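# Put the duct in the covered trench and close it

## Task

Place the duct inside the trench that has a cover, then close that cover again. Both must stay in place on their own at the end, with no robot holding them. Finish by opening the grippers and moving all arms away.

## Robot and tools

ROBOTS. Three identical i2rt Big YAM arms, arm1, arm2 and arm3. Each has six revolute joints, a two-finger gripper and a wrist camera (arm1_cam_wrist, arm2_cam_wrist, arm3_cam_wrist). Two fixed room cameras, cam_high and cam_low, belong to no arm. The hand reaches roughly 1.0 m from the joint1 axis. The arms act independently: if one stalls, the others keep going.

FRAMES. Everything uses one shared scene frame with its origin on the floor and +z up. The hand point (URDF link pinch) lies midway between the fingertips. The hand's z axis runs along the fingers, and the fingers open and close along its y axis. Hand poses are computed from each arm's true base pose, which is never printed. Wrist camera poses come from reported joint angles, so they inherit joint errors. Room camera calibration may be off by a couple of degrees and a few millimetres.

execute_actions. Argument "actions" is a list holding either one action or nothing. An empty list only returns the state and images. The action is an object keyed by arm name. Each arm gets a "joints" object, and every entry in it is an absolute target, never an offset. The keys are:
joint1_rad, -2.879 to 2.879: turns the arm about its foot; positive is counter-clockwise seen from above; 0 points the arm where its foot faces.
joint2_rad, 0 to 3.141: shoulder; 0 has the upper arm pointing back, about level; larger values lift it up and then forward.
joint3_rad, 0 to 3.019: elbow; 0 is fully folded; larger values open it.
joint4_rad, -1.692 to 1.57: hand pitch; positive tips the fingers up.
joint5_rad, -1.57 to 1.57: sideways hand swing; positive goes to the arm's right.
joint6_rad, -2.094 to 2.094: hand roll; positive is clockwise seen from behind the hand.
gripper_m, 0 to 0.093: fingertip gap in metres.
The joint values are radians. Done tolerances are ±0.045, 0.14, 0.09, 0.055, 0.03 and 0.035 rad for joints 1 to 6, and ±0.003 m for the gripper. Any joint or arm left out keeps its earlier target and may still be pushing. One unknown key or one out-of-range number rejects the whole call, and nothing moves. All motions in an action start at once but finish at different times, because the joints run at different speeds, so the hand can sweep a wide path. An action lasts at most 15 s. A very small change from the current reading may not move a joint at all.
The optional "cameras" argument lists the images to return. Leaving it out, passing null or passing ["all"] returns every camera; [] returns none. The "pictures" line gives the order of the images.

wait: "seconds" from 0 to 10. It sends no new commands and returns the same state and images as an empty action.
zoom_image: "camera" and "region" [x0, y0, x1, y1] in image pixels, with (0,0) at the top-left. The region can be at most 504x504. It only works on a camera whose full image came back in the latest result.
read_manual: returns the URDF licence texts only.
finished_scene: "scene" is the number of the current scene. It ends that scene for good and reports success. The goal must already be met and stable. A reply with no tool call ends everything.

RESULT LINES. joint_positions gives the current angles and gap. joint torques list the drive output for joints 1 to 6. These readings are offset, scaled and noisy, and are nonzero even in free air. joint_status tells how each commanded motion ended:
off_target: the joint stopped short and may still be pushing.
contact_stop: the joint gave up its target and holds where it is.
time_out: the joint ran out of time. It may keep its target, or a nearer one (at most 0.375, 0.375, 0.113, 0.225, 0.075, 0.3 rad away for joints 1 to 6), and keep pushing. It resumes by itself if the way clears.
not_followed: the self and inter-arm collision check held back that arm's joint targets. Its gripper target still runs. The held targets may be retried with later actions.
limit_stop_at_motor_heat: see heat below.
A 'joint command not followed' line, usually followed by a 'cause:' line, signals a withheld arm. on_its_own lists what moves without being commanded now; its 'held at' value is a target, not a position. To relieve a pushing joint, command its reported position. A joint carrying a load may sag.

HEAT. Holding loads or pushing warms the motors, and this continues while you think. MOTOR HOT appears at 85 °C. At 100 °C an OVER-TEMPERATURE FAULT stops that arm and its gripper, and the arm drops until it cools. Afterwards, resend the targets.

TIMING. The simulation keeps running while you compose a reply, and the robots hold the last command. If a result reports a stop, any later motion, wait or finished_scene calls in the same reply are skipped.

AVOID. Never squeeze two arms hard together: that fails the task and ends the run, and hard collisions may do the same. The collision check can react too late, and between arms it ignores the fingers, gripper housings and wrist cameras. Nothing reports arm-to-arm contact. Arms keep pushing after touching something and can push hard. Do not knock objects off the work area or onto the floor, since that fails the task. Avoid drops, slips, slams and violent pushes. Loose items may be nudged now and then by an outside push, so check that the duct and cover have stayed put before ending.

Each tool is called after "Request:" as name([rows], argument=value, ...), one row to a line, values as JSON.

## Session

Request:
execute_actions(actions=[])

Scene clock: 0.00 s.
Joint torques (N m, as the arm reports them, + toward a larger angle): no reading
Motor temperatures (°C, as the motors report them): arm1=[14 18 18 15 16 16] | arm2=[14 21 21 18 17 17] | arm3=[15 21 20 15 15 17]
arm1.joint_positions: joint1_rad=+0.086 joint2_rad=+0.504 joint3_rad=+1.374 joint4_rad=-1.493 joint5_rad=-0.194 joint6_rad=+0.289 gripper_m=+0.095
arm1.joint_status: not commanded
arm1.hand: x=-0.0448 y=-0.4532 z=+1.3326 quat_wxyz=(-0.175, +0.598, -0.656, -0.425) (m; scene frame)
arm2.joint_positions: joint1_rad=+0.067 joint2_rad=+0.629 joint3_rad=+1.414 joint4_rad=-1.328 joint5_rad=+0.232 joint6_rad=-0.017 gripper_m=+0.095
arm2.joint_status: not commanded
arm2.hand: x=-0.4828 y=-0.2196 z=+1.3941 quat_wxyz=(-0.414, +0.585, -0.638, -0.282) (m; scene frame)
arm3.joint_positions: joint1_rad=+0.215 joint2_rad=+0.642 joint3_rad=+1.365 joint4_rad=-1.448 joint5_rad=+0.137 joint6_rad=-0.083 gripper_m=+0.095
arm3.joint_status: not commanded
arm3.hand: x=+0.4924 y=-0.2217 z=+1.3497 quat_wxyz=(-0.321, +0.713, -0.566, -0.262) (m; scene frame)
pictures: arm1_cam_wrist, arm2_cam_wrist, arm3_cam_wrist, cam_high, cam_low
camera_calibration (this result's frames):
arm1_cam_wrist: T_world_to_cam=[[0.932005, 0.0829394, -0.352827, 0.547949], [-0.0160587, -0.96306, -0.268807, -0.074213], [-0.362089, 0.256196, -0.896245, 1.41702], [0, 0, 0, 1]] pos_world=[0.00120549, -0.479954, 1.44338]
arm2_cam_wrist: T_world_to_cam=[[0.980672, -0.150159, 0.125436, 0.264448], [-0.0860405, -0.90675, -0.412796, 0.339731], [0.175724, 0.394025, -0.902145, 1.55361], [0, 0, 0, 1]] pos_world=[-0.503114, -0.264402, 1.50865]
arm3_cam_wrist: T_world_to_cam=[[0.97215, 0.166669, 0.164757, -0.663387], [0.200686, -0.955101, -0.217962, -0.011586], [0.121032, 0.244956, -0.96195, 1.41352], [0, 0, 0, 1]] pos_world=[0.476155, -0.24675, 1.46651]
Images, in order (width x height): arm1_cam_wrist 504x504, arm2_cam_wrist 504x504, arm3_cam_wrist 504x504, cam_high 504x504, cam_low 504x504.

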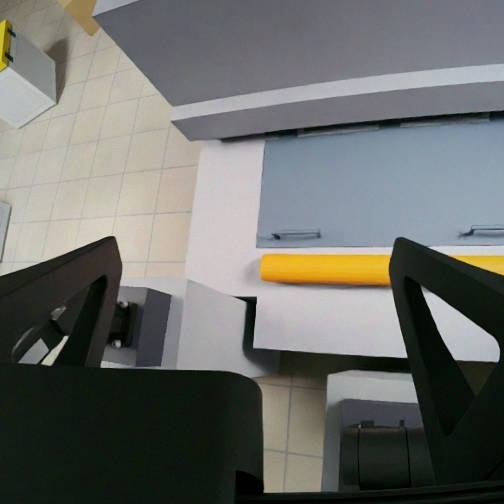

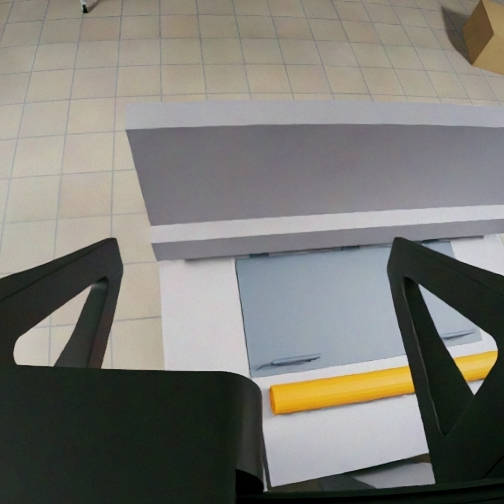

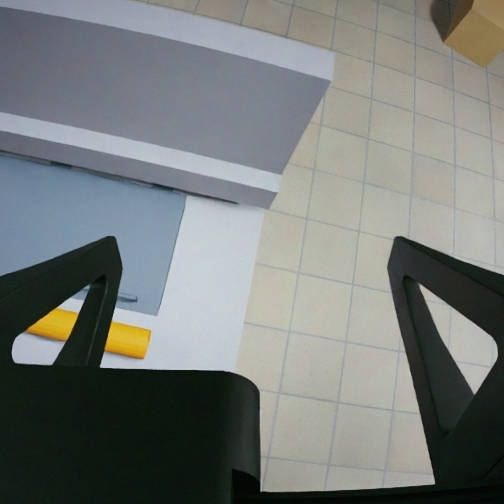

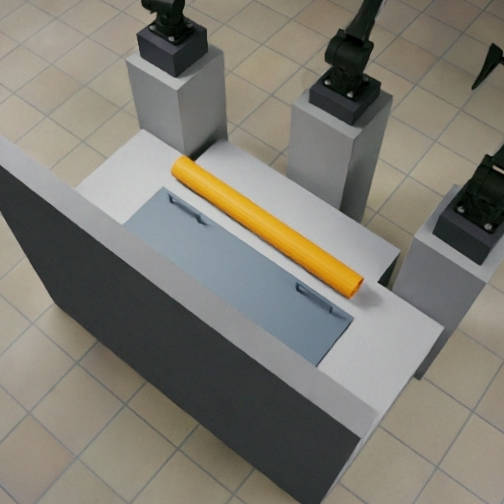

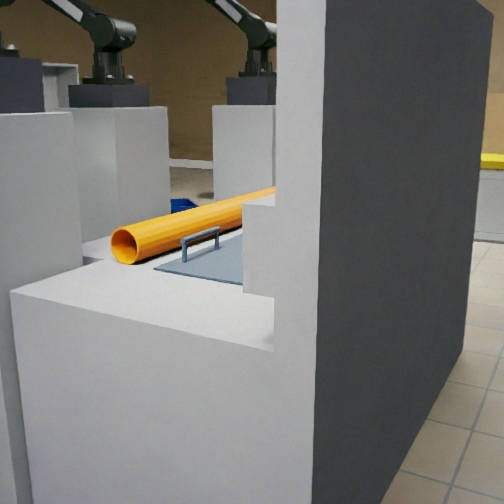

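Request:
execute_actions([
  {"arm3":{"joints":{"joint1_rad":0.79,"joint2_rad":2.27,"joint3_rad":0.9,"joint4_rad":-0.2,"joint5_rad":0,"joint6_rad":-0.79,"gripper_m":0.06}},"arm2":{"joints":{"joint1_rad":-0.74,"joint2_rad":2.27,"joint3_rad":0.9,"joint4_rad":-0.2,"joint5_rad":0,"joint6_rad":0.83,"gripper_m":0.06}},"arm1":{"joints":{"joint1_rad":-0.09,"joint2_rad":1.5,"joint3_rad":0.465,"joint4_rad":0,"joint5_rad":0,"joint6_rad":1.49}}},
], cameras=[])

Request:
execute_actions([
  {"arm3":{"joints":{"joint2_rad":2.43,"joint3_rad":0.97,"joint4_rad":-0.11}},"arm2":{"joints":{"joint2_rad":2.43,"joint3_rad":0.965,"joint4_rad":-0.11}}},
], cameras=[])

Request:
execute_actions([
  {"arm3":{"joints":{"joint2_rad":2.52,"joint3_rad":1.01,"joint4_rad":-0.06}},"arm2":{"joints":{"joint2_rad":2.53,"joint3_rad":1.0,"joint4_rad":-0.05}}},
])

Scene clock: 8.87 s.
Joint torques (N m, as the arm reports them, + toward a larger angle): arm1=[ 1.2  -6.7   4.69  1.03  0.19 -0.02] | arm2=[  0.43 -14.94   1.9    0.76  -0.02   0.1 ] | arm3=[  0.45 -14.72   2.94   0.76  -0.08   0.04]
Motor temperatures (°C, as the motors report them): arm1=[14 18 20 15 16 16] | arm2=[14 21 23 18 17 17] | arm3=[15 21 22 15 15 17]
arm1.joint_positions: joint1_rad=-0.084 joint2_rad=+1.498 joint3_rad=+0.461 joint4_rad=-0.020 joint5_rad=-0.005 joint6_rad=+1.480 gripper_m=+0.095
arm1.joint_status: all done
arm1.hand: x=+0.0247 y=-0.2440 z=+0.7768 quat_wxyz=(-0.013, +0.011, -0.968, -0.249) (m; scene frame)
arm2.joint_positions: joint1_rad=-0.743 joint2_rad=+2.264 joint3_rad=+0.895 joint4_rad=-0.216 joint5_rad=+0.001 joint6_rad=+0.821 gripper_m=+0.060
arm2.joint_status: all done
arm2.hand: x=-0.2487 y=-0.1716 z=+0.5970 quat_wxyz=(+0.009, -0.014, -1.000, +0.002) (m; scene frame)
arm3.joint_positions: joint1_rad=+0.790 joint2_rad=+2.268 joint3_rad=+0.894 joint4_rad=-0.210 joint5_rad=+0.001 joint6_rad=-0.782 gripper_m=+0.060
arm3.joint_status: all done
arm3.hand: x=+0.2504 y=-0.1727 z=+0.6014 quat_wxyz=(+0.004, +1.000, -0.006, +0.010) (m; scene frame)
pictures: none
No camera images: the call's "cameras" was empty. Leave "cameras" out to get every camera's image.

Scene clock: 9.83 s.
Joint torques (N m, as the arm reports them, + toward a larger angle): arm1=[ 0.78 -6.71  4.61  1.14  0.19  0.  ] | arm2=[  0.52 -15.23   1.21   0.49  -0.02   0.1 ] | arm3=[  0.46 -15.16   2.09   0.58  -0.08   0.04]
Motor temperatures (°C, as the motors report them): arm1=[14 18 20 15 16 16] | arm2=[14 21 23 18 17 17] | arm3=[15 21 22 15 15 17]
arm1.joint_positions: joint1_rad=-0.084 joint2_rad=+1.498 joint3_rad=+0.461 joint4_rad=-0.020 joint5_rad=-0.005 joint6_rad=+1.480 gripper_m=+0.095
arm1.joint_status: not commanded
arm1.hand: x=+0.0247 y=-0.2440 z=+0.7768 quat_wxyz=(-0.013, +0.011, -0.968, -0.249) (m; scene frame)
arm2.joint_positions: joint1_rad=-0.743 joint2_rad=+2.423 joint3_rad=+0.960 joint4_rad=-0.120 joint5_rad=+0.001 joint6_rad=+0.821 gripper_m=+0.060
arm2.joint_status: all done
arm2.hand: x=-0.2487 y=-0.1709 z=+0.5417 quat_wxyz=(+0.008, -0.014, -1.000, +0.002) (m; scene frame)
arm3.joint_positions: joint1_rad=+0.790 joint2_rad=+2.430 joint3_rad=+0.964 joint4_rad=-0.115 joint5_rad=+0.001 joint6_rad=-0.782 gripper_m=+0.060
arm3.joint_status: all done
arm3.hand: x=+0.2494 y=-0.1711 z=+0.5455 quat_wxyz=(+0.003, +1.000, -0.006, +0.009) (m; scene frame)
pictures: none
No camera images: the call's "cameras" was empty. Leave "cameras" out to get every camera's image.

Scene clock: 10.70 s.
Joint torques (N m, as the arm reports them, + toward a larger angle): arm1=[ 1.26 -6.25  4.6   1.19  0.24 -0.02] | arm2=[  0.44 -14.9    0.68   0.48  -0.02   0.09] | arm3=[  0.45 -14.83   1.3    0.61  -0.08   0.04]
Motor temperatures (°C, as the motors report them): arm1=[14 18 20 15 16 16] | arm2=[14 21 23 18 17 17] | arm3=[15 21 22 15 15 17]
arm1.joint_positions: joint1_rad=-0.084 joint2_rad=+1.498 joint3_rad=+0.461 joint4_rad=-0.020 joint5_rad=-0.005 joint6_rad=+1.480 gripper_m=+0.095
arm1.joint_status: not commanded
arm1.hand: x=+0.0247 y=-0.2440 z=+0.7768 quat_wxyz=(-0.013, +0.011, -0.968, -0.249) (m; scene frame)
arm2.joint_positions: joint1_rad=-0.743 joint2_rad=+2.517 joint3_rad=+0.998 joint4_rad=-0.061 joint5_rad=+0.001 joint6_rad=+0.821 gripper_m=+0.060
arm2.joint_status: all done
arm2.hand: x=-0.2515 y=-0.1731 z=+0.5083 quat_wxyz=(+0.007, -0.014, -1.000, +0.001) (m; scene frame)
arm3.joint_positions: joint1_rad=+0.790 joint2_rad=+2.513 joint3_rad=+1.008 joint4_rad=-0.066 joint5_rad=+0.001 joint6_rad=-0.782 gripper_m=+0.060
arm3.joint_status: all done
arm3.hand: x=+0.2480 y=-0.1693 z=+0.5161 quat_wxyz=(-0.001, +1.000, -0.005, +0.005) (m; scene frame)
pictures: arm1_cam_wrist, arm2_cam_wrist, arm3_cam_wrist, cam_high, cam_low
camera_calibration (this result's frames):
arm1_cam_wrist: T_world_to_cam=[[0.0273051, -0.871981, -0.488778, 0.164676], [-0.825883, -0.295154, 0.480418, -0.420096], [-0.563181, 0.390556, -0.728213, 0.797699], [0, 0, 0, 1]] pos_world=[0.0978018, -0.291945, 0.863207]
arm2_cam_wrist: T_world_to_cam=[[-0.0234174, -0.999717, -0.00420467, -0.178005], [-0.809065, 0.0164806, 0.587488, -0.494262], [-0.587253, 0.0171593, -0.809222, 0.391195], [0, 0, 0, 1]] pos_world=[-0.174328, -0.176522, 0.606188]
arm3_cam_wrist: T_world_to_cam=[[-0.0000203674, 0.999976, -0.00689819, 0.173585], [0.808621, 0.00407488, 0.588316, -0.498668], [0.58833, -0.00556604, -0.808602, 0.390981], [0, 0, 0, 1]] pos_world=[0.173211, -0.169372, 0.610719]
Images, in order (width x height): arm1_cam_wrist 504x504, arm2_cam_wrist 504x504, arm3_cam_wrist 504x504, cam_high 504x504, cam_low 504x504.

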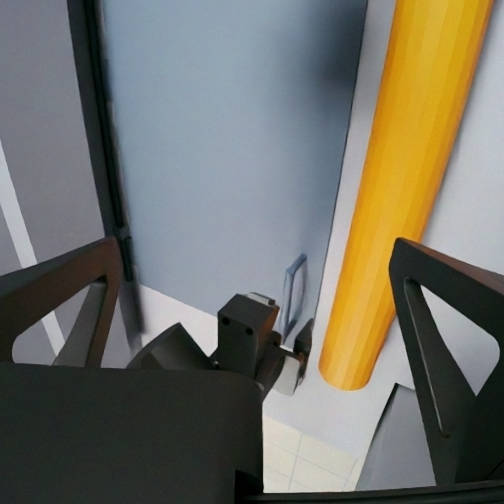

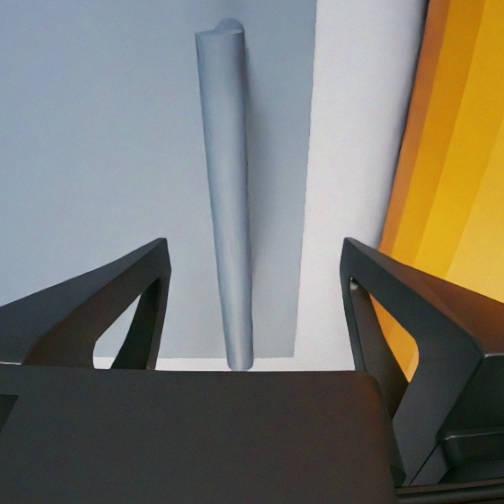

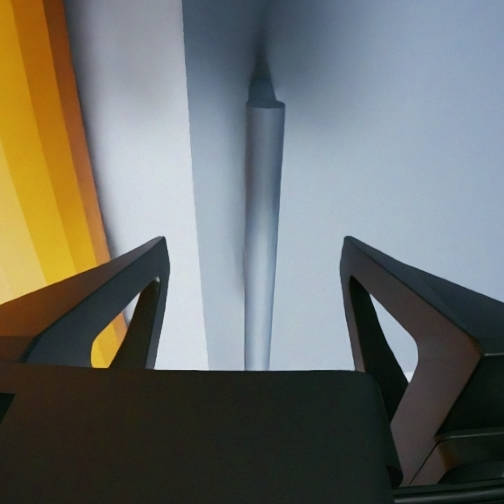

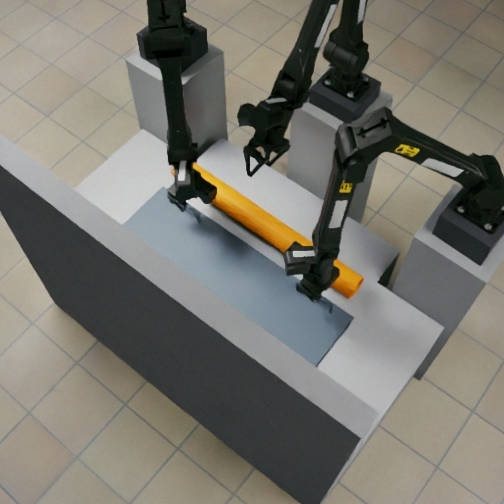

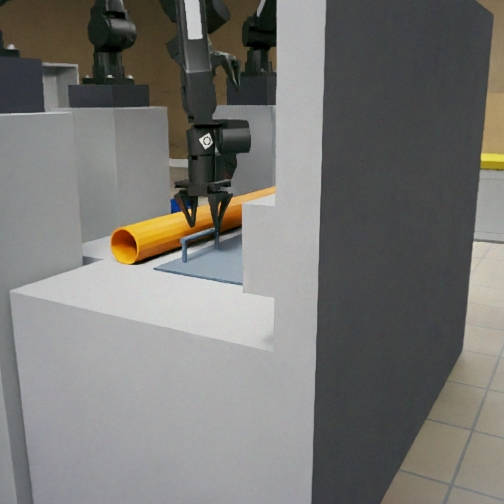

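Good; replay.

Request:
execute_actions([
  {"arm3":{"joints":{"joint2_rad":2.625,"joint3_rad":1.075,"joint4_rad":-0.03}},"arm2":{"joints":{"joint2_rad":2.625,"joint3_rad":1.075,"joint4_rad":-0.03}}},
], cameras=[])

Request:
execute_actions([
  {"arm2":{"joints":{"gripper_m":0}},"arm3":{"joints":{"gripper_m":0}}},
], cameras=[])

Request:
execute_actions([
  {"arm3":{"joints":{"joint1_rad":0.735,"joint2_rad":2.359,"joint3_rad":0.99,"joint4_rad":-0.2,"joint6_rad":-0.84}},"arm2":{"joints":{"joint1_rad":-0.70,"joint2_rad":2.359,"joint3_rad":0.99,"joint4_rad":-0.2,"joint6_rad":0.86}}},
], cameras=["cam_low"])

Scene clock: 16.80 s.
Joint torques (N m, as the arm reports them, + toward a larger angle): arm1=[ 0.7  -6.65  4.7   1.25  0.16  0.02] | arm2=[  0.49 -15.13   0.36   0.52  -0.02   0.1 ] | arm3=[  0.5  -15.     0.95   0.54  -0.08   0.04]
Motor temperatures (°C, as the motors report them): arm1=[14 18 20 15 16 16] | arm2=[14 22 22 18 17 17] | arm3=[15 22 21 15 15 17]
arm1.joint_positions: joint1_rad=-0.084 joint2_rad=+1.498 joint3_rad=+0.461 joint4_rad=-0.020 joint5_rad=-0.005 joint6_rad=+1.480 gripper_m=+0.095
arm1.joint_status: not commanded
arm1.hand: x=+0.0247 y=-0.2440 z=+0.7768 quat_wxyz=(-0.013, +0.011, -0.968, -0.249) (m; scene frame)
arm2.joint_positions: joint1_rad=-0.743 joint2_rad=+2.608 joint3_rad=+1.074 joint4_rad=-0.040 joint5_rad=+0.001 joint6_rad=+0.821 gripper_m=+0.060
arm2.joint_status: all done
arm2.hand: x=-0.2452 y=-0.1663 z=+0.4757 quat_wxyz=(+0.005, -0.014, -1.000, -0.001) (m; scene frame)
arm3.joint_positions: joint1_rad=+0.790 joint2_rad=+2.620 joint3_rad=+1.072 joint4_rad=-0.035 joint5_rad=+0.001 joint6_rad=-0.782 gripper_m=+0.060
arm3.joint_status: all done
arm3.hand: x=+0.2505 y=-0.1715 z=+0.4774 quat_wxyz=(+0.003, +1.000, -0.005, +0.010) (m; scene frame)
pictures: none
No camera images: the call's "cameras" was empty. Leave "cameras" out to get every camera's image.

Scene clock: 17.43 s.
Joint torques (N m, as the arm reports them, + toward a larger angle): arm1=[ 1.01 -6.74  4.58  1.09  0.19 -0.03] | arm2=[  0.4  -15.13   0.33   0.46   0.1    0.22] | arm3=[  0.64 -15.44   0.55   0.42  -0.29  -0.03]
Motor temperatures (°C, as the motors report them): arm1=[14 18 20 15 16 16] | arm2=[14 22 22 18 17 17] | arm3=[15 22 21 15 15 17]
arm1.joint_positions: joint1_rad=-0.084 joint2_rad=+1.498 joint3_rad=+0.461 joint4_rad=-0.020 joint5_rad=-0.005 joint6_rad=+1.480 gripper_m=+0.095
arm1.joint_status: not commanded
arm1.hand: x=+0.0247 y=-0.2440 z=+0.7768 quat_wxyz=(-0.013, +0.011, -0.968, -0.249) (m; scene frame)
arm2.joint_positions: joint1_rad=-0.742 joint2_rad=+2.608 joint3_rad=+1.076 joint4_rad=-0.039 joint5_rad=-0.002 joint6_rad=+0.809 gripper_m=+0.010
arm2.joint_status: gripper_m off_target (ended at +0.010, target +0.000)
arm2.hand: x=-0.2452 y=-0.1649 z=+0.4757 quat_wxyz=(+0.006, -0.007, -1.000, -0.003) (m; scene frame)
arm3.joint_positions: joint1_rad=+0.788 joint2_rad=+2.620 joint3_rad=+1.078 joint4_rad=-0.030 joint5_rad=+0.007 joint6_rad=-0.774 gripper_m=+0.010
arm3.joint_status: gripper_m off_target (ended at +0.010, target +0.000)
arm3.hand: x=+0.2486 y=-0.1671 z=+0.4774 quat_wxyz=(-0.002, +1.000, -0.010, +0.008) (m; scene frame)
pictures: none
No camera images: the call's "cameras" was empty. Leave "cameras" out to get every camera's image.

Scene clock: 18.50 s.
Joint torques (N m, as the arm reports them, + toward a larger angle): arm1=[ 0.95 -6.5   4.57  1.23  0.19  0.  ] | arm2=[  0.93 -19.29   0.73  -0.61  -0.27   0.21] | arm3=[ -0.53 -20.53   0.9   -0.24   0.23  -0.12]
Motor temperatures (°C, as the motors report them): arm1=[14 18 20 15 16 16] | arm2=[14 23 22 18 17 17] | arm3=[15 22 21 15 15 17]
arm1.joint_positions: joint1_rad=-0.084 joint2_rad=+1.498 joint3_rad=+0.461 joint4_rad=-0.020 joint5_rad=-0.005 joint6_rad=+1.480 gripper_m=+0.095
arm1.joint_status: not commanded
arm1.hand: x=+0.0247 y=-0.2440 z=+0.7768 quat_wxyz=(-0.013, +0.011, -0.968, -0.249) (m; scene frame)
arm2.joint_positions: joint1_rad=-0.705 joint2_rad=+2.395 joint3_rad=+1.000 joint4_rad=-0.181 joint5_rad=+0.007 joint6_rad=+0.840 gripper_m=+0.010
arm2.joint_status: all done
arm2.hand: x=-0.2441 y=-0.1458 z=+0.5547 quat_wxyz=(+0.004, -0.004, -1.000, +0.001) (m; scene frame)
arm3.joint_positions: joint1_rad=+0.746 joint2_rad=+2.407 joint3_rad=+1.004 joint4_rad=-0.183 joint5_rad=-0.007 joint6_rad=-0.814 gripper_m=+0.010
arm3.joint_status: all done
arm3.hand: x=+0.2488 y=-0.1474 z=+0.5561 quat_wxyz=(+0.008, +1.000, -0.011, +0.008) (m; scene frame)
pictures: cam_low
Images, in order (width x height): cam_low 504x504.

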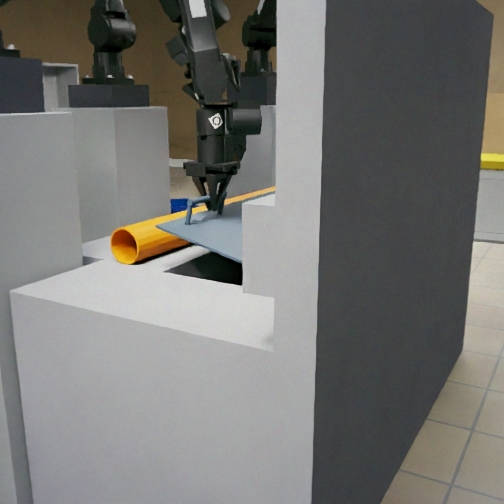

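Request:
execute_actions([
  {"arm3":{"joints":{"joint1_rad":0.66,"joint2_rad":2.15,"joint3_rad":1.037,"joint4_rad":-0.43,"joint6_rad":-0.91}},"arm2":{"joints":{"joint1_rad":-0.63,"joint2_rad":2.15,"joint3_rad":1.037,"joint4_rad":-0.43,"joint6_rad":0.93}}},
], cameras=[])

Request:
execute_actions([
  {"arm3":{"joints":{"joint1_rad":0.595,"joint2_rad":2.08,"joint3_rad":1.196,"joint4_rad":-0.65,"joint6_rad":-0.965}},"arm2":{"joints":{"joint1_rad":-0.56,"joint2_rad":2.08,"joint3_rad":1.196,"joint4_rad":-0.65,"joint6_rad":0.99}},"arm1":{"joints":{"joint2_rad":2.0,"joint4_rad":0.45}}},
], cameras=[])

Request:
execute_actions([
  {"arm3":{"joints":{"joint1_rad":0.525,"joint2_rad":2.08,"joint3_rad":1.40,"joint4_rad":-0.84,"joint6_rad":-1.03}},"arm2":{"joints":{"joint1_rad":-0.495,"joint2_rad":2.08,"joint3_rad":1.40,"joint4_rad":-0.84,"joint6_rad":1.055}},"arm1":{"joints":{"joint2_rad":2.289,"joint3_rad":0.587,"joint4_rad":0.41}}},
], cameras=["cam_low","arm1_cam_wrist"])

Scene clock: 26.70 s.
Joint torques (N m, as the arm reports them, + toward a larger angle): arm1=[ 0.84 -6.56  4.52  1.25  0.19  0.02] | arm2=[  0.42 -19.6    3.9   -1.    -0.34   0.19] | arm3=[ -0.72 -20.57   5.2   -0.52   0.42  -0.08]
Motor temperatures (°C, as the motors report them): arm1=[14 18 20 15 16 16] | arm2=[14 24 21 18 17 17] | arm3=[15 24 21 15 15 17]
arm1.joint_positions: joint1_rad=-0.084 joint2_rad=+1.498 joint3_rad=+0.461 joint4_rad=-0.020 joint5_rad=-0.005 joint6_rad=+1.480 gripper_m=+0.095
arm1.joint_status: not commanded
arm1.hand: x=+0.0247 y=-0.2440 z=+0.7768 quat_wxyz=(-0.013, +0.011, -0.968, -0.249) (m; scene frame)
arm2.joint_positions: joint1_rad=-0.633 joint2_rad=+2.190 joint3_rad=+1.024 joint4_rad=-0.401 joint5_rad=+0.009 joint6_rad=+0.911 gripper_m=+0.010
arm2.joint_status: all done
arm2.hand: x=-0.2426 y=-0.0979 z=+0.6418 quat_wxyz=(-0.001, -0.004, -1.000, -0.002) (m; scene frame)
arm3.joint_positions: joint1_rad=+0.671 joint2_rad=+2.201 joint3_rad=+1.026 joint4_rad=-0.406 joint5_rad=-0.013 joint6_rad=-0.888 gripper_m=+0.010
arm3.joint_status: all done
arm3.hand: x=+0.2482 y=-0.0995 z=+0.6429 quat_wxyz=(+0.008, +1.000, -0.012, +0.003) (m; scene frame)
pictures: none
No camera images: the call's "cameras" was empty. Leave "cameras" out to get every camera's image.

Scene clock: 27.93 s.
Joint torques (N m, as the arm reports them, + toward a larger angle): arm1=[ 0.99 -8.9   0.97  1.2   0.21  0.  ] | arm2=[  1.84 -22.83   7.24  -0.85  -0.8    0.23] | arm3=[ -1.88 -24.17   9.78  -0.26   0.6   -0.13]
Motor temperatures (°C, as the motors report them): arm1=[14 18 20 15 16 16] | arm2=[14 25 22 18 17 17] | arm3=[15 24 21 15 15 17]
arm1.joint_positions: joint1_rad=-0.084 joint2_rad=+2.001 joint3_rad=+0.461 joint4_rad=+0.430 joint5_rad=-0.005 joint6_rad=+1.481 gripper_m=+0.095
arm1.joint_status: all done
arm1.hand: x=+0.0225 y=-0.2598 z=+0.6511 quat_wxyz=(-0.011, +0.011, -0.975, -0.223) (m; scene frame)
arm2.joint_positions: joint1_rad=-0.579 joint2_rad=+2.146 joint3_rad=+1.149 joint4_rad=-0.628 joint5_rad=+0.021 joint6_rad=+0.968 gripper_m=+0.010
arm2.joint_status: all done
arm2.hand: x=-0.2424 y=-0.0601 z=+0.6843 quat_wxyz=(+0.011, -0.005, -1.000, +0.026) (m; scene frame)
arm3.joint_positions: joint1_rad=+0.621 joint2_rad=+2.158 joint3_rad=+1.150 joint4_rad=-0.635 joint5_rad=-0.018 joint6_rad=-0.939 gripper_m=+0.010
arm3.joint_status: all done
arm3.hand: x=+0.2480 y=-0.0625 z=+0.6847 quat_wxyz=(+0.034, +0.999, -0.012, +0.019) (m; scene frame)
pictures: none
No camera images: the call's "cameras" was empty. Leave "cameras" out to get every camera's image.

Scene clock: 28.97 s.
Joint torques (N m, as the arm reports them, + toward a larger angle): arm1=[  0.88 -11.12  -0.78   0.13   0.17   0.  ] | arm2=[  1.79 -24.    10.12  -0.09  -0.81   0.26] | arm3=[ -2.48 -25.42  13.69   0.62   0.66  -0.14]
Motor temperatures (°C, as the motors report them): arm1=[14 18 20 15 16 16] | arm2=[14 25 22 18 17 17] | arm3=[15 24 21 15 15 17]
arm1.joint_positions: joint1_rad=-0.084 joint2_rad=+2.300 joint3_rad=+0.585 joint4_rad=+0.415 joint5_rad=-0.005 joint6_rad=+1.481 gripper_m=+0.095
arm1.joint_status: all done
arm1.hand: x=+0.0199 y=-0.2872 z=+0.5599 quat_wxyz=(-0.004, +0.011, -0.991, -0.130) (m; scene frame)
arm2.joint_positions: joint1_rad=-0.518 joint2_rad=+2.143 joint3_rad=+1.327 joint4_rad=-0.840 joint5_rad=+0.022 joint6_rad=+1.031 gripper_m=+0.010
arm2.joint_status: all done
arm2.hand: x=-0.2420 y=-0.0050 z=+0.7288 quat_wxyz=(+0.017, -0.006, -0.999, +0.039) (m; scene frame)
arm3.joint_positions: joint1_rad=+0.559 joint2_rad=+2.154 joint3_rad=+1.329 joint4_rad=-0.850 joint5_rad=-0.020 joint6_rad=-1.003 gripper_m=+0.010
arm3.joint_status: all done
arm3.hand: x=+0.2479 y=-0.0072 z=+0.7289 quat_wxyz=(+0.049, +0.998, -0.011, +0.024) (m; scene frame)
pictures: arm1_cam_wrist, cam_low
camera_calibration (this result's frames):
arm1_cam_wrist: T_world_to_cam=[[0.0222682, -0.963737, -0.265925, -0.129917], [-0.816978, -0.170854, 0.550777, -0.336411], [-0.576238, 0.20499, -0.791156, 0.636105], [0, 0, 0, 1]] pos_world=[0.0946005, -0.313078, 0.653998]
Images, in order (width x height): arm1_cam_wrist 504x504, cam_low 504x504.

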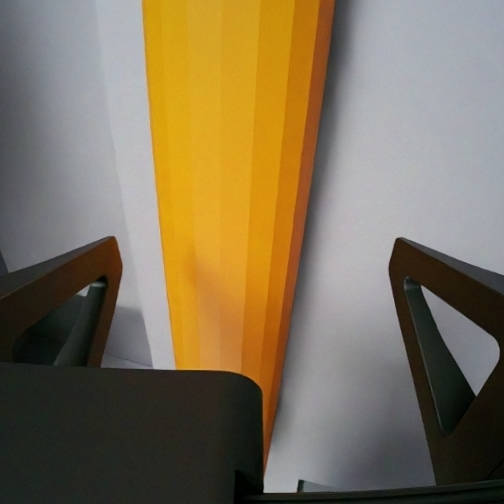

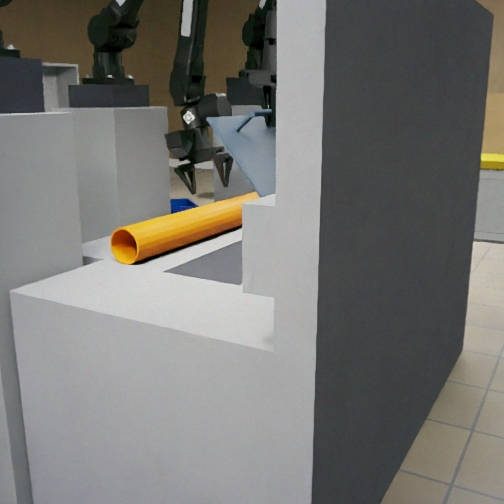

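Request:
execute_actions([
  {"arm1":{"joints":{"joint2_rad":2.42,"joint3_rad":0.695,"joint4_rad":0.44}}},
], cameras=[])

Request:
execute_actions([
  {"arm1":{"joints":{"joint2_rad":2.565,"joint3_rad":0.805,"joint4_rad":0.48}}},
], cameras=[])

Request:
execute_actions([
  {"arm1":{"joints":{"gripper_m":0.04}}},
], cameras=[])

Request:
execute_actions([
  {"arm1":{"joints":{"joint2_rad":2.39,"joint3_rad":0.72,"joint4_rad":0.42}}},
], cameras=[])

Request:
execute_actions([
  {"arm1":{"joints":{"joint1_rad":-0.003,"joint6_rad":1.565,"joint3_rad":0.92,"joint4_rad":0.28}}},
], cameras=[])

Request:
execute_actions([
  {"arm1":{"joints":{"joint2_rad":2.46,"joint3_rad":1.10,"joint4_rad":0.24}}},
], cameras=["cam_low","cam_high"])

Scene clock: 36.50 s.
Joint torques (N m, as the arm reports them, + toward a larger angle): arm1=[  1.17 -11.33  -0.97   0.56   0.22   0.01] | arm2=[  2.09 -23.95  10.04  -0.1   -0.81   0.26] | arm3=[ -2.77 -25.09  13.56   0.59   0.66  -0.13]
Motor temperatures (°C, as the motors report them): arm1=[14 18 19 15 16 16] | arm2=[14 27 26 18 17 17] | arm3=[15 26 24 15 15 17]
arm1.joint_positions: joint1_rad=-0.084 joint2_rad=+2.420 joint3_rad=+0.698 joint4_rad=+0.428 joint5_rad=-0.005 joint6_rad=+1.481 gripper_m=+0.095
arm1.joint_status: all done
arm1.hand: x=+0.0212 y=-0.2631 z=+0.5223 quat_wxyz=(-0.004, +0.011, -0.991, -0.133) (m; scene frame)
arm2.joint_positions: joint1_rad=-0.518 joint2_rad=+2.143 joint3_rad=+1.327 joint4_rad=-0.840 joint5_rad=+0.022 joint6_rad=+1.031 gripper_m=+0.010
arm2.joint_status: not commanded
arm2.hand: x=-0.2420 y=-0.0050 z=+0.7288 quat_wxyz=(+0.017, -0.006, -0.999, +0.039) (m; scene frame)
arm3.joint_positions: joint1_rad=+0.559 joint2_rad=+2.154 joint3_rad=+1.329 joint4_rad=-0.850 joint5_rad=-0.020 joint6_rad=-1.003 gripper_m=+0.010
arm3.joint_status: not commanded
arm3.hand: x=+0.2479 y=-0.0072 z=+0.7289 quat_wxyz=(+0.049, +0.998, -0.011, +0.024) (m; scene frame)
pictures: none
No camera images: the call's "cameras" was empty. Leave "cameras" out to get every camera's image.

Scene clock: 37.40 s.
Joint torques (N m, as the arm reports them, + toward a larger angle): arm1=[  0.6  -12.12  -1.19   0.83   0.14  -0.01] | arm2=[  2.07 -23.99  10.05  -0.09  -0.81   0.27] | arm3=[ -2.76 -25.07  13.56   0.6    0.66  -0.14]
Motor temperatures (°C, as the motors report them): arm1=[14 18 19 15 16 16] | arm2=[14 27 26 18 17 17] | arm3=[15 26 24 15 15 17]
arm1.joint_positions: joint1_rad=-0.084 joint2_rad=+2.573 joint3_rad=+0.803 joint4_rad=+0.463 joint5_rad=-0.004 joint6_rad=+1.482 gripper_m=+0.095
arm1.joint_status: all done
arm1.hand: x=+0.0213 y=-0.2581 z=+0.4722 quat_wxyz=(-0.004, +0.011, -0.992, -0.127) (m; scene frame)
arm2.joint_positions: joint1_rad=-0.518 joint2_rad=+2.143 joint3_rad=+1.327 joint4_rad=-0.840 joint5_rad=+0.022 joint6_rad=+1.031 gripper_m=+0.010
arm2.joint_status: not commanded
arm2.hand: x=-0.2420 y=-0.0050 z=+0.7288 quat_wxyz=(+0.017, -0.006, -0.999, +0.039) (m; scene frame)
arm3.joint_positions: joint1_rad=+0.559 joint2_rad=+2.154 joint3_rad=+1.329 joint4_rad=-0.850 joint5_rad=-0.020 joint6_rad=-1.003 gripper_m=+0.010
arm3.joint_status: not commanded
arm3.hand: x=+0.2479 y=-0.0072 z=+0.7289 quat_wxyz=(+0.049, +0.998, -0.011, +0.024) (m; scene frame)
pictures: none
No camera images: the call's "cameras" was empty. Leave "cameras" out to get every camera's image.

Scene clock: 38.00 s.
Joint torques (N m, as the arm reports them, + toward a larger angle): arm1=[  1.03 -12.04  -1.06   0.71   0.13  -0.03] | arm2=[  2.08 -23.98  10.05  -0.09  -0.81   0.26] | arm3=[ -2.77 -25.06  13.56   0.6    0.66  -0.14]
Motor temperatures (°C, as the motors report them): arm1=[14 19 19 15 16 16] | arm2=[14 27 27 18 17 17] | arm3=[15 26 24 15 15 17]
arm1.joint_positions: joint1_rad=-0.084 joint2_rad=+2.573 joint3_rad=+0.802 joint4_rad=+0.464 joint5_rad=-0.003 joint6_rad=+1.486 gripper_m=+0.075
arm1.joint_status: gripper_m off_target (ended at +0.075, target +0.040)
arm1.hand: x=+0.0214 y=-0.2581 z=+0.4723 quat_wxyz=(-0.004, +0.008, -0.992, -0.127) (m; scene frame)
arm2.joint_positions: joint1_rad=-0.518 joint2_rad=+2.143 joint3_rad=+1.327 joint4_rad=-0.840 joint5_rad=+0.022 joint6_rad=+1.031 gripper_m=+0.010
arm2.joint_status: not commanded
arm2.hand: x=-0.2420 y=-0.0050 z=+0.7288 quat_wxyz=(+0.017, -0.006, -0.999, +0.039) (m; scene frame)
arm3.joint_positions: joint1_rad=+0.559 joint2_rad=+2.154 joint3_rad=+1.329 joint4_rad=-0.850 joint5_rad=-0.020 joint6_rad=-1.003 gripper_m=+0.010
arm3.joint_status: not commanded
arm3.hand: x=+0.2479 y=-0.0072 z=+0.7289 quat_wxyz=(+0.049, +0.998, -0.011, +0.024) (m; scene frame)
pictures: none
No camera images: the call's "cameras" was empty. Leave "cameras" out to get every camera's image.

Scene clock: 39.03 s.
Joint torques (N m, as the arm reports them, + toward a larger angle): arm1=[  0.56 -14.26  -1.1    0.42   0.14  -0.03] | arm2=[  2.01 -23.9   10.07  -0.1   -0.8    0.26] | arm3=[ -2.76 -25.07  13.57   0.59   0.66  -0.14]
Motor temperatures (°C, as the motors report them): arm1=[14 19 19 15 16 16] | arm2=[14 28 27 18 17 17] | arm3=[15 26 25 15 16 17]
arm1.joint_positions: joint1_rad=-0.084 joint2_rad=+2.429 joint3_rad=+0.725 joint4_rad=+0.414 joint5_rad=-0.003 joint6_rad=+1.486 gripper_m=+0.075
arm1.joint_status: all done
arm1.hand: x=+0.0222 y=-0.2534 z=+0.5187 quat_wxyz=(-0.005, +0.008, -0.991, -0.135) (m; scene frame)
arm2.joint_positions: joint1_rad=-0.518 joint2_rad=+2.143 joint3_rad=+1.327 joint4_rad=-0.840 joint5_rad=+0.022 joint6_rad=+1.031 gripper_m=+0.010
arm2.joint_status: not commanded
arm2.hand: x=-0.2420 y=-0.0050 z=+0.7288 quat_wxyz=(+0.017, -0.006, -0.999, +0.039) (m; scene frame)
arm3.joint_positions: joint1_rad=+0.559 joint2_rad=+2.154 joint3_rad=+1.329 joint4_rad=-0.850 joint5_rad=-0.020 joint6_rad=-1.003 gripper_m=+0.010
arm3.joint_status: not commanded
arm3.hand: x=+0.2479 y=-0.0072 z=+0.7289 quat_wxyz=(+0.049, +0.998, -0.011, +0.024) (m; scene frame)
pictures: none
No camera images: the call's "cameras" was empty. Leave "cameras" out to get every camera's image.

Scene clock: 40.20 s.
Joint torques (N m, as the arm reports them, + toward a larger angle): arm1=[  1.39 -15.8    1.1    0.48   0.05   0.05] | arm2=[  2.08 -23.87  10.05  -0.08  -0.81   0.26] | arm3=[ -2.76 -25.1   13.56   0.59   0.66  -0.13]
Motor temperatures (°C, as the motors report them): arm1=[14 19 19 15 16 16] | arm2=[14 28 27 18 17 17] | arm3=[15 26 25 15 16 17]
arm1.joint_positions: joint1_rad=+0.001 joint2_rad=+2.429 joint3_rad=+0.914 joint4_rad=+0.276 joint5_rad=+0.000 joint6_rad=+1.555 gripper_m=+0.075
arm1.joint_status: all done
arm1.hand: x=-0.0103 y=-0.1684 z=+0.5193 quat_wxyz=(+0.005, +0.016, -0.987, -0.161) (m; scene frame)
arm2.joint_positions: joint1_rad=-0.518 joint2_rad=+2.143 joint3_rad=+1.327 joint4_rad=-0.840 joint5_rad=+0.022 joint6_rad=+1.031 gripper_m=+0.010
arm2.joint_status: not commanded
arm2.hand: x=-0.2420 y=-0.0050 z=+0.7288 quat_wxyz=(+0.017, -0.006, -0.999, +0.039) (m; scene frame)
arm3.joint_positions: joint1_rad=+0.559 joint2_rad=+2.154 joint3_rad=+1.329 joint4_rad=-0.850 joint5_rad=-0.020 joint6_rad=-1.003 gripper_m=+0.010
arm3.joint_status: not commanded
arm3.hand: x=+0.2479 y=-0.0072 z=+0.7289 quat_wxyz=(+0.049, +0.998, -0.011, +0.024) (m; scene frame)
pictures: none
No camera images: the call's "cameras" was empty. Leave "cameras" out to get every camera's image.

Scene clock: 41.23 s.
Joint torques (N m, as the arm reports them, + toward a larger angle): arm1=[  1.1  -18.62   2.08   0.49   0.01   0.02] | arm2=[  2.05 -23.92  10.07  -0.09  -0.8    0.26] | arm3=[ -2.73 -25.08  13.55   0.59   0.66  -0.14]
Motor temperatures (°C, as the motors report them): arm1=[14 19 19 15 16 16] | arm2=[14 28 28 18 17 17] | arm3=[15 26 25 15 16 17]
arm1.joint_positions: joint1_rad=+0.001 joint2_rad=+2.509 joint3_rad=+1.090 joint4_rad=+0.234 joint5_rad=+0.000 joint6_rad=+1.555 gripper_m=+0.075
arm1.joint_status: all done
arm1.hand: x=-0.0117 y=-0.1049 z=+0.5002 quat_wxyz=(+0.005, +0.016, -0.982, -0.188) (m; scene frame)
arm2.joint_positions: joint1_rad=-0.518 joint2_rad=+2.143 joint3_rad=+1.327 joint4_rad=-0.840 joint5_rad=+0.022 joint6_rad=+1.031 gripper_m=+0.010
arm2.joint_status: not commanded
arm2.hand: x=-0.2420 y=-0.0050 z=+0.7288 quat_wxyz=(+0.017, -0.006, -0.999, +0.039) (m; scene frame)
arm3.joint_positions: joint1_rad=+0.559 joint2_rad=+2.154 joint3_rad=+1.329 joint4_rad=-0.850 joint5_rad=-0.020 joint6_rad=-1.003 gripper_m=+0.010
arm3.joint_status: not commanded
arm3.hand: x=+0.2479 y=-0.0072 z=+0.7289 quat_wxyz=(+0.049, +0.998, -0.011, +0.024) (m; scene frame)
pictures: cam_high, cam_low
Images, in order (width x height): cam_high 504x504, cam_low 504x504.

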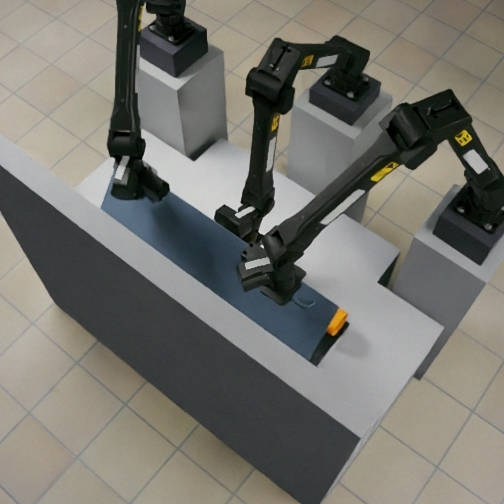

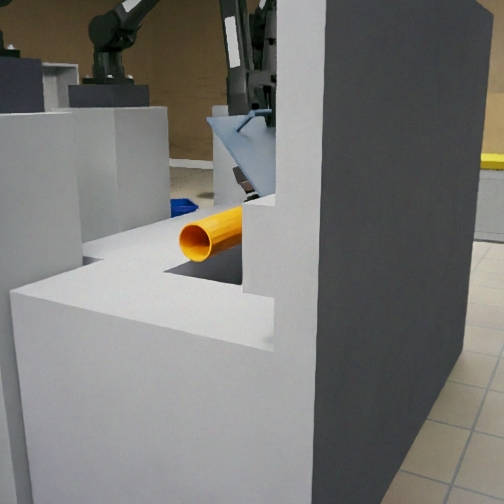

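Maybe slightly too far −x; nudge.

Request:
execute_actions([
  {"arm1":{"joints":{"joint1_rad":-0.022,"joint2_rad":2.55,"joint3_rad":1.30,"joint4_rad":0.125}}},
], cameras=[])

Request:
execute_actions([
  {"arm1":{"joints":{"joint2_rad":2.70,"joint3_rad":1.40,"joint4_rad":0.15}}},
], cameras=["cam_low","cam_high"])

Scene clock: 44.10 s.
Joint torques (N m, as the arm reports them, + toward a larger angle): arm1=[  1.31 -20.18   3.7    0.31   0.03   0.01] | arm2=[  2.03 -23.93  10.05  -0.11  -0.81   0.26] | arm3=[ -2.76 -25.04  13.56   0.58   0.66  -0.14]
Motor temperatures (°C, as the motors report them): arm1=[14 20 19 15 16 16] | arm2=[14 28 28 18 18 17] | arm3=[15 27 26 15 16 17]
arm1.joint_positions: joint1_rad=-0.014 joint2_rad=+2.604 joint3_rad=+1.275 joint4_rad=+0.122 joint5_rad=+0.000 joint6_rad=+1.556 gripper_m=+0.075
arm1.joint_status: all done
arm1.hand: x=-0.0039 y=-0.0623 z=+0.4708 quat_wxyz=(+0.003, +0.008, -0.984, -0.176) (m; scene frame)
arm2.joint_positions: joint1_rad=-0.518 joint2_rad=+2.143 joint3_rad=+1.327 joint4_rad=-0.840 joint5_rad=+0.022 joint6_rad=+1.031 gripper_m=+0.010
arm2.joint_status: not commanded
arm2.hand: x=-0.2420 y=-0.0050 z=+0.7288 quat_wxyz=(+0.017, -0.006, -0.999, +0.039) (m; scene frame)
arm3.joint_positions: joint1_rad=+0.559 joint2_rad=+2.154 joint3_rad=+1.329 joint4_rad=-0.850 joint5_rad=-0.020 joint6_rad=-1.003 gripper_m=+0.010
arm3.joint_status: not commanded
arm3.hand: x=+0.2479 y=-0.0072 z=+0.7289 quat_wxyz=(+0.049, +0.998, -0.011, +0.024) (m; scene frame)
pictures: none
No camera images: the call's "cameras" was empty. Leave "cameras" out to get every camera's image.

Scene clock: 45.33 s.
Joint torques (N m, as the arm reports them, + toward a larger angle): arm1=[  0.78 -20.09   2.86   0.92   0.04   0.  ] | arm2=[  2.04 -23.95  10.04  -0.1   -0.81   0.26] | arm3=[ -2.75 -25.07  13.56   0.59   0.66  -0.13]
Motor temperatures (°C, as the motors report them): arm1=[14 20 19 15 16 16] | arm2=[14 28 29 18 18 17] | arm3=[15 27 26 15 16 17]
arm1.joint_positions: joint1_rad=-0.014 joint2_rad=+2.754 joint3_rad=+1.383 joint4_rad=+0.129 joint5_rad=+0.000 joint6_rad=+1.556 gripper_m=+0.075
arm1.joint_status: all done
arm1.hand: x=-0.0045 y=-0.0704 z=+0.4089 quat_wxyz=(+0.004, +0.008, -0.987, -0.159) (m; scene frame)
arm2.joint_positions: joint1_rad=-0.518 joint2_rad=+2.143 joint3_rad=+1.327 joint4_rad=-0.840 joint5_rad=+0.022 joint6_rad=+1.031 gripper_m=+0.010
arm2.joint_status: not commanded
arm2.hand: x=-0.2420 y=-0.0050 z=+0.7288 quat_wxyz=(+0.017, -0.006, -0.999, +0.039) (m; scene frame)
arm3.joint_positions: joint1_rad=+0.559 joint2_rad=+2.154 joint3_rad=+1.329 joint4_rad=-0.850 joint5_rad=-0.020 joint6_rad=-1.003 gripper_m=+0.010
arm3.joint_status: not commanded
arm3.hand: x=+0.2479 y=-0.0072 z=+0.7289 quat_wxyz=(+0.049, +0.998, -0.011, +0.024) (m; scene frame)
pictures: cam_high, cam_low
Images, in order (width x height): cam_high 504x504, cam_low 504x504.

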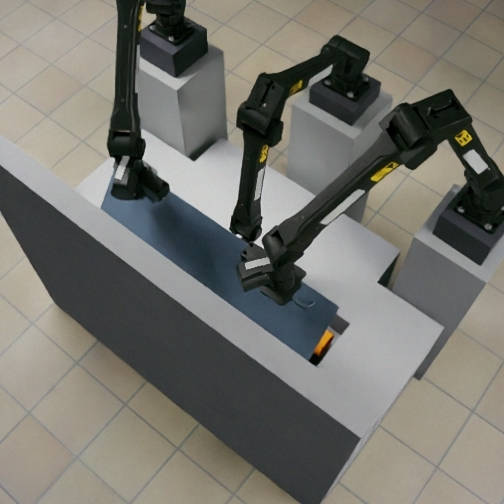

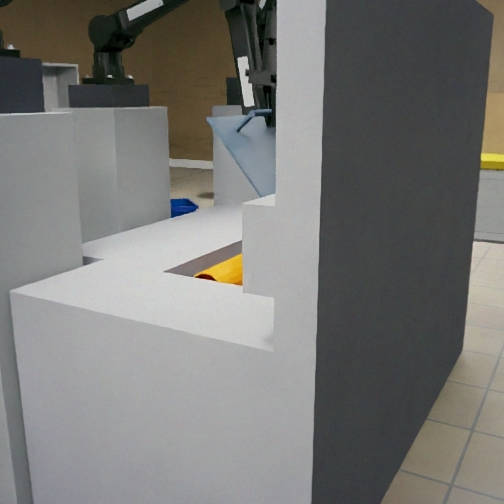

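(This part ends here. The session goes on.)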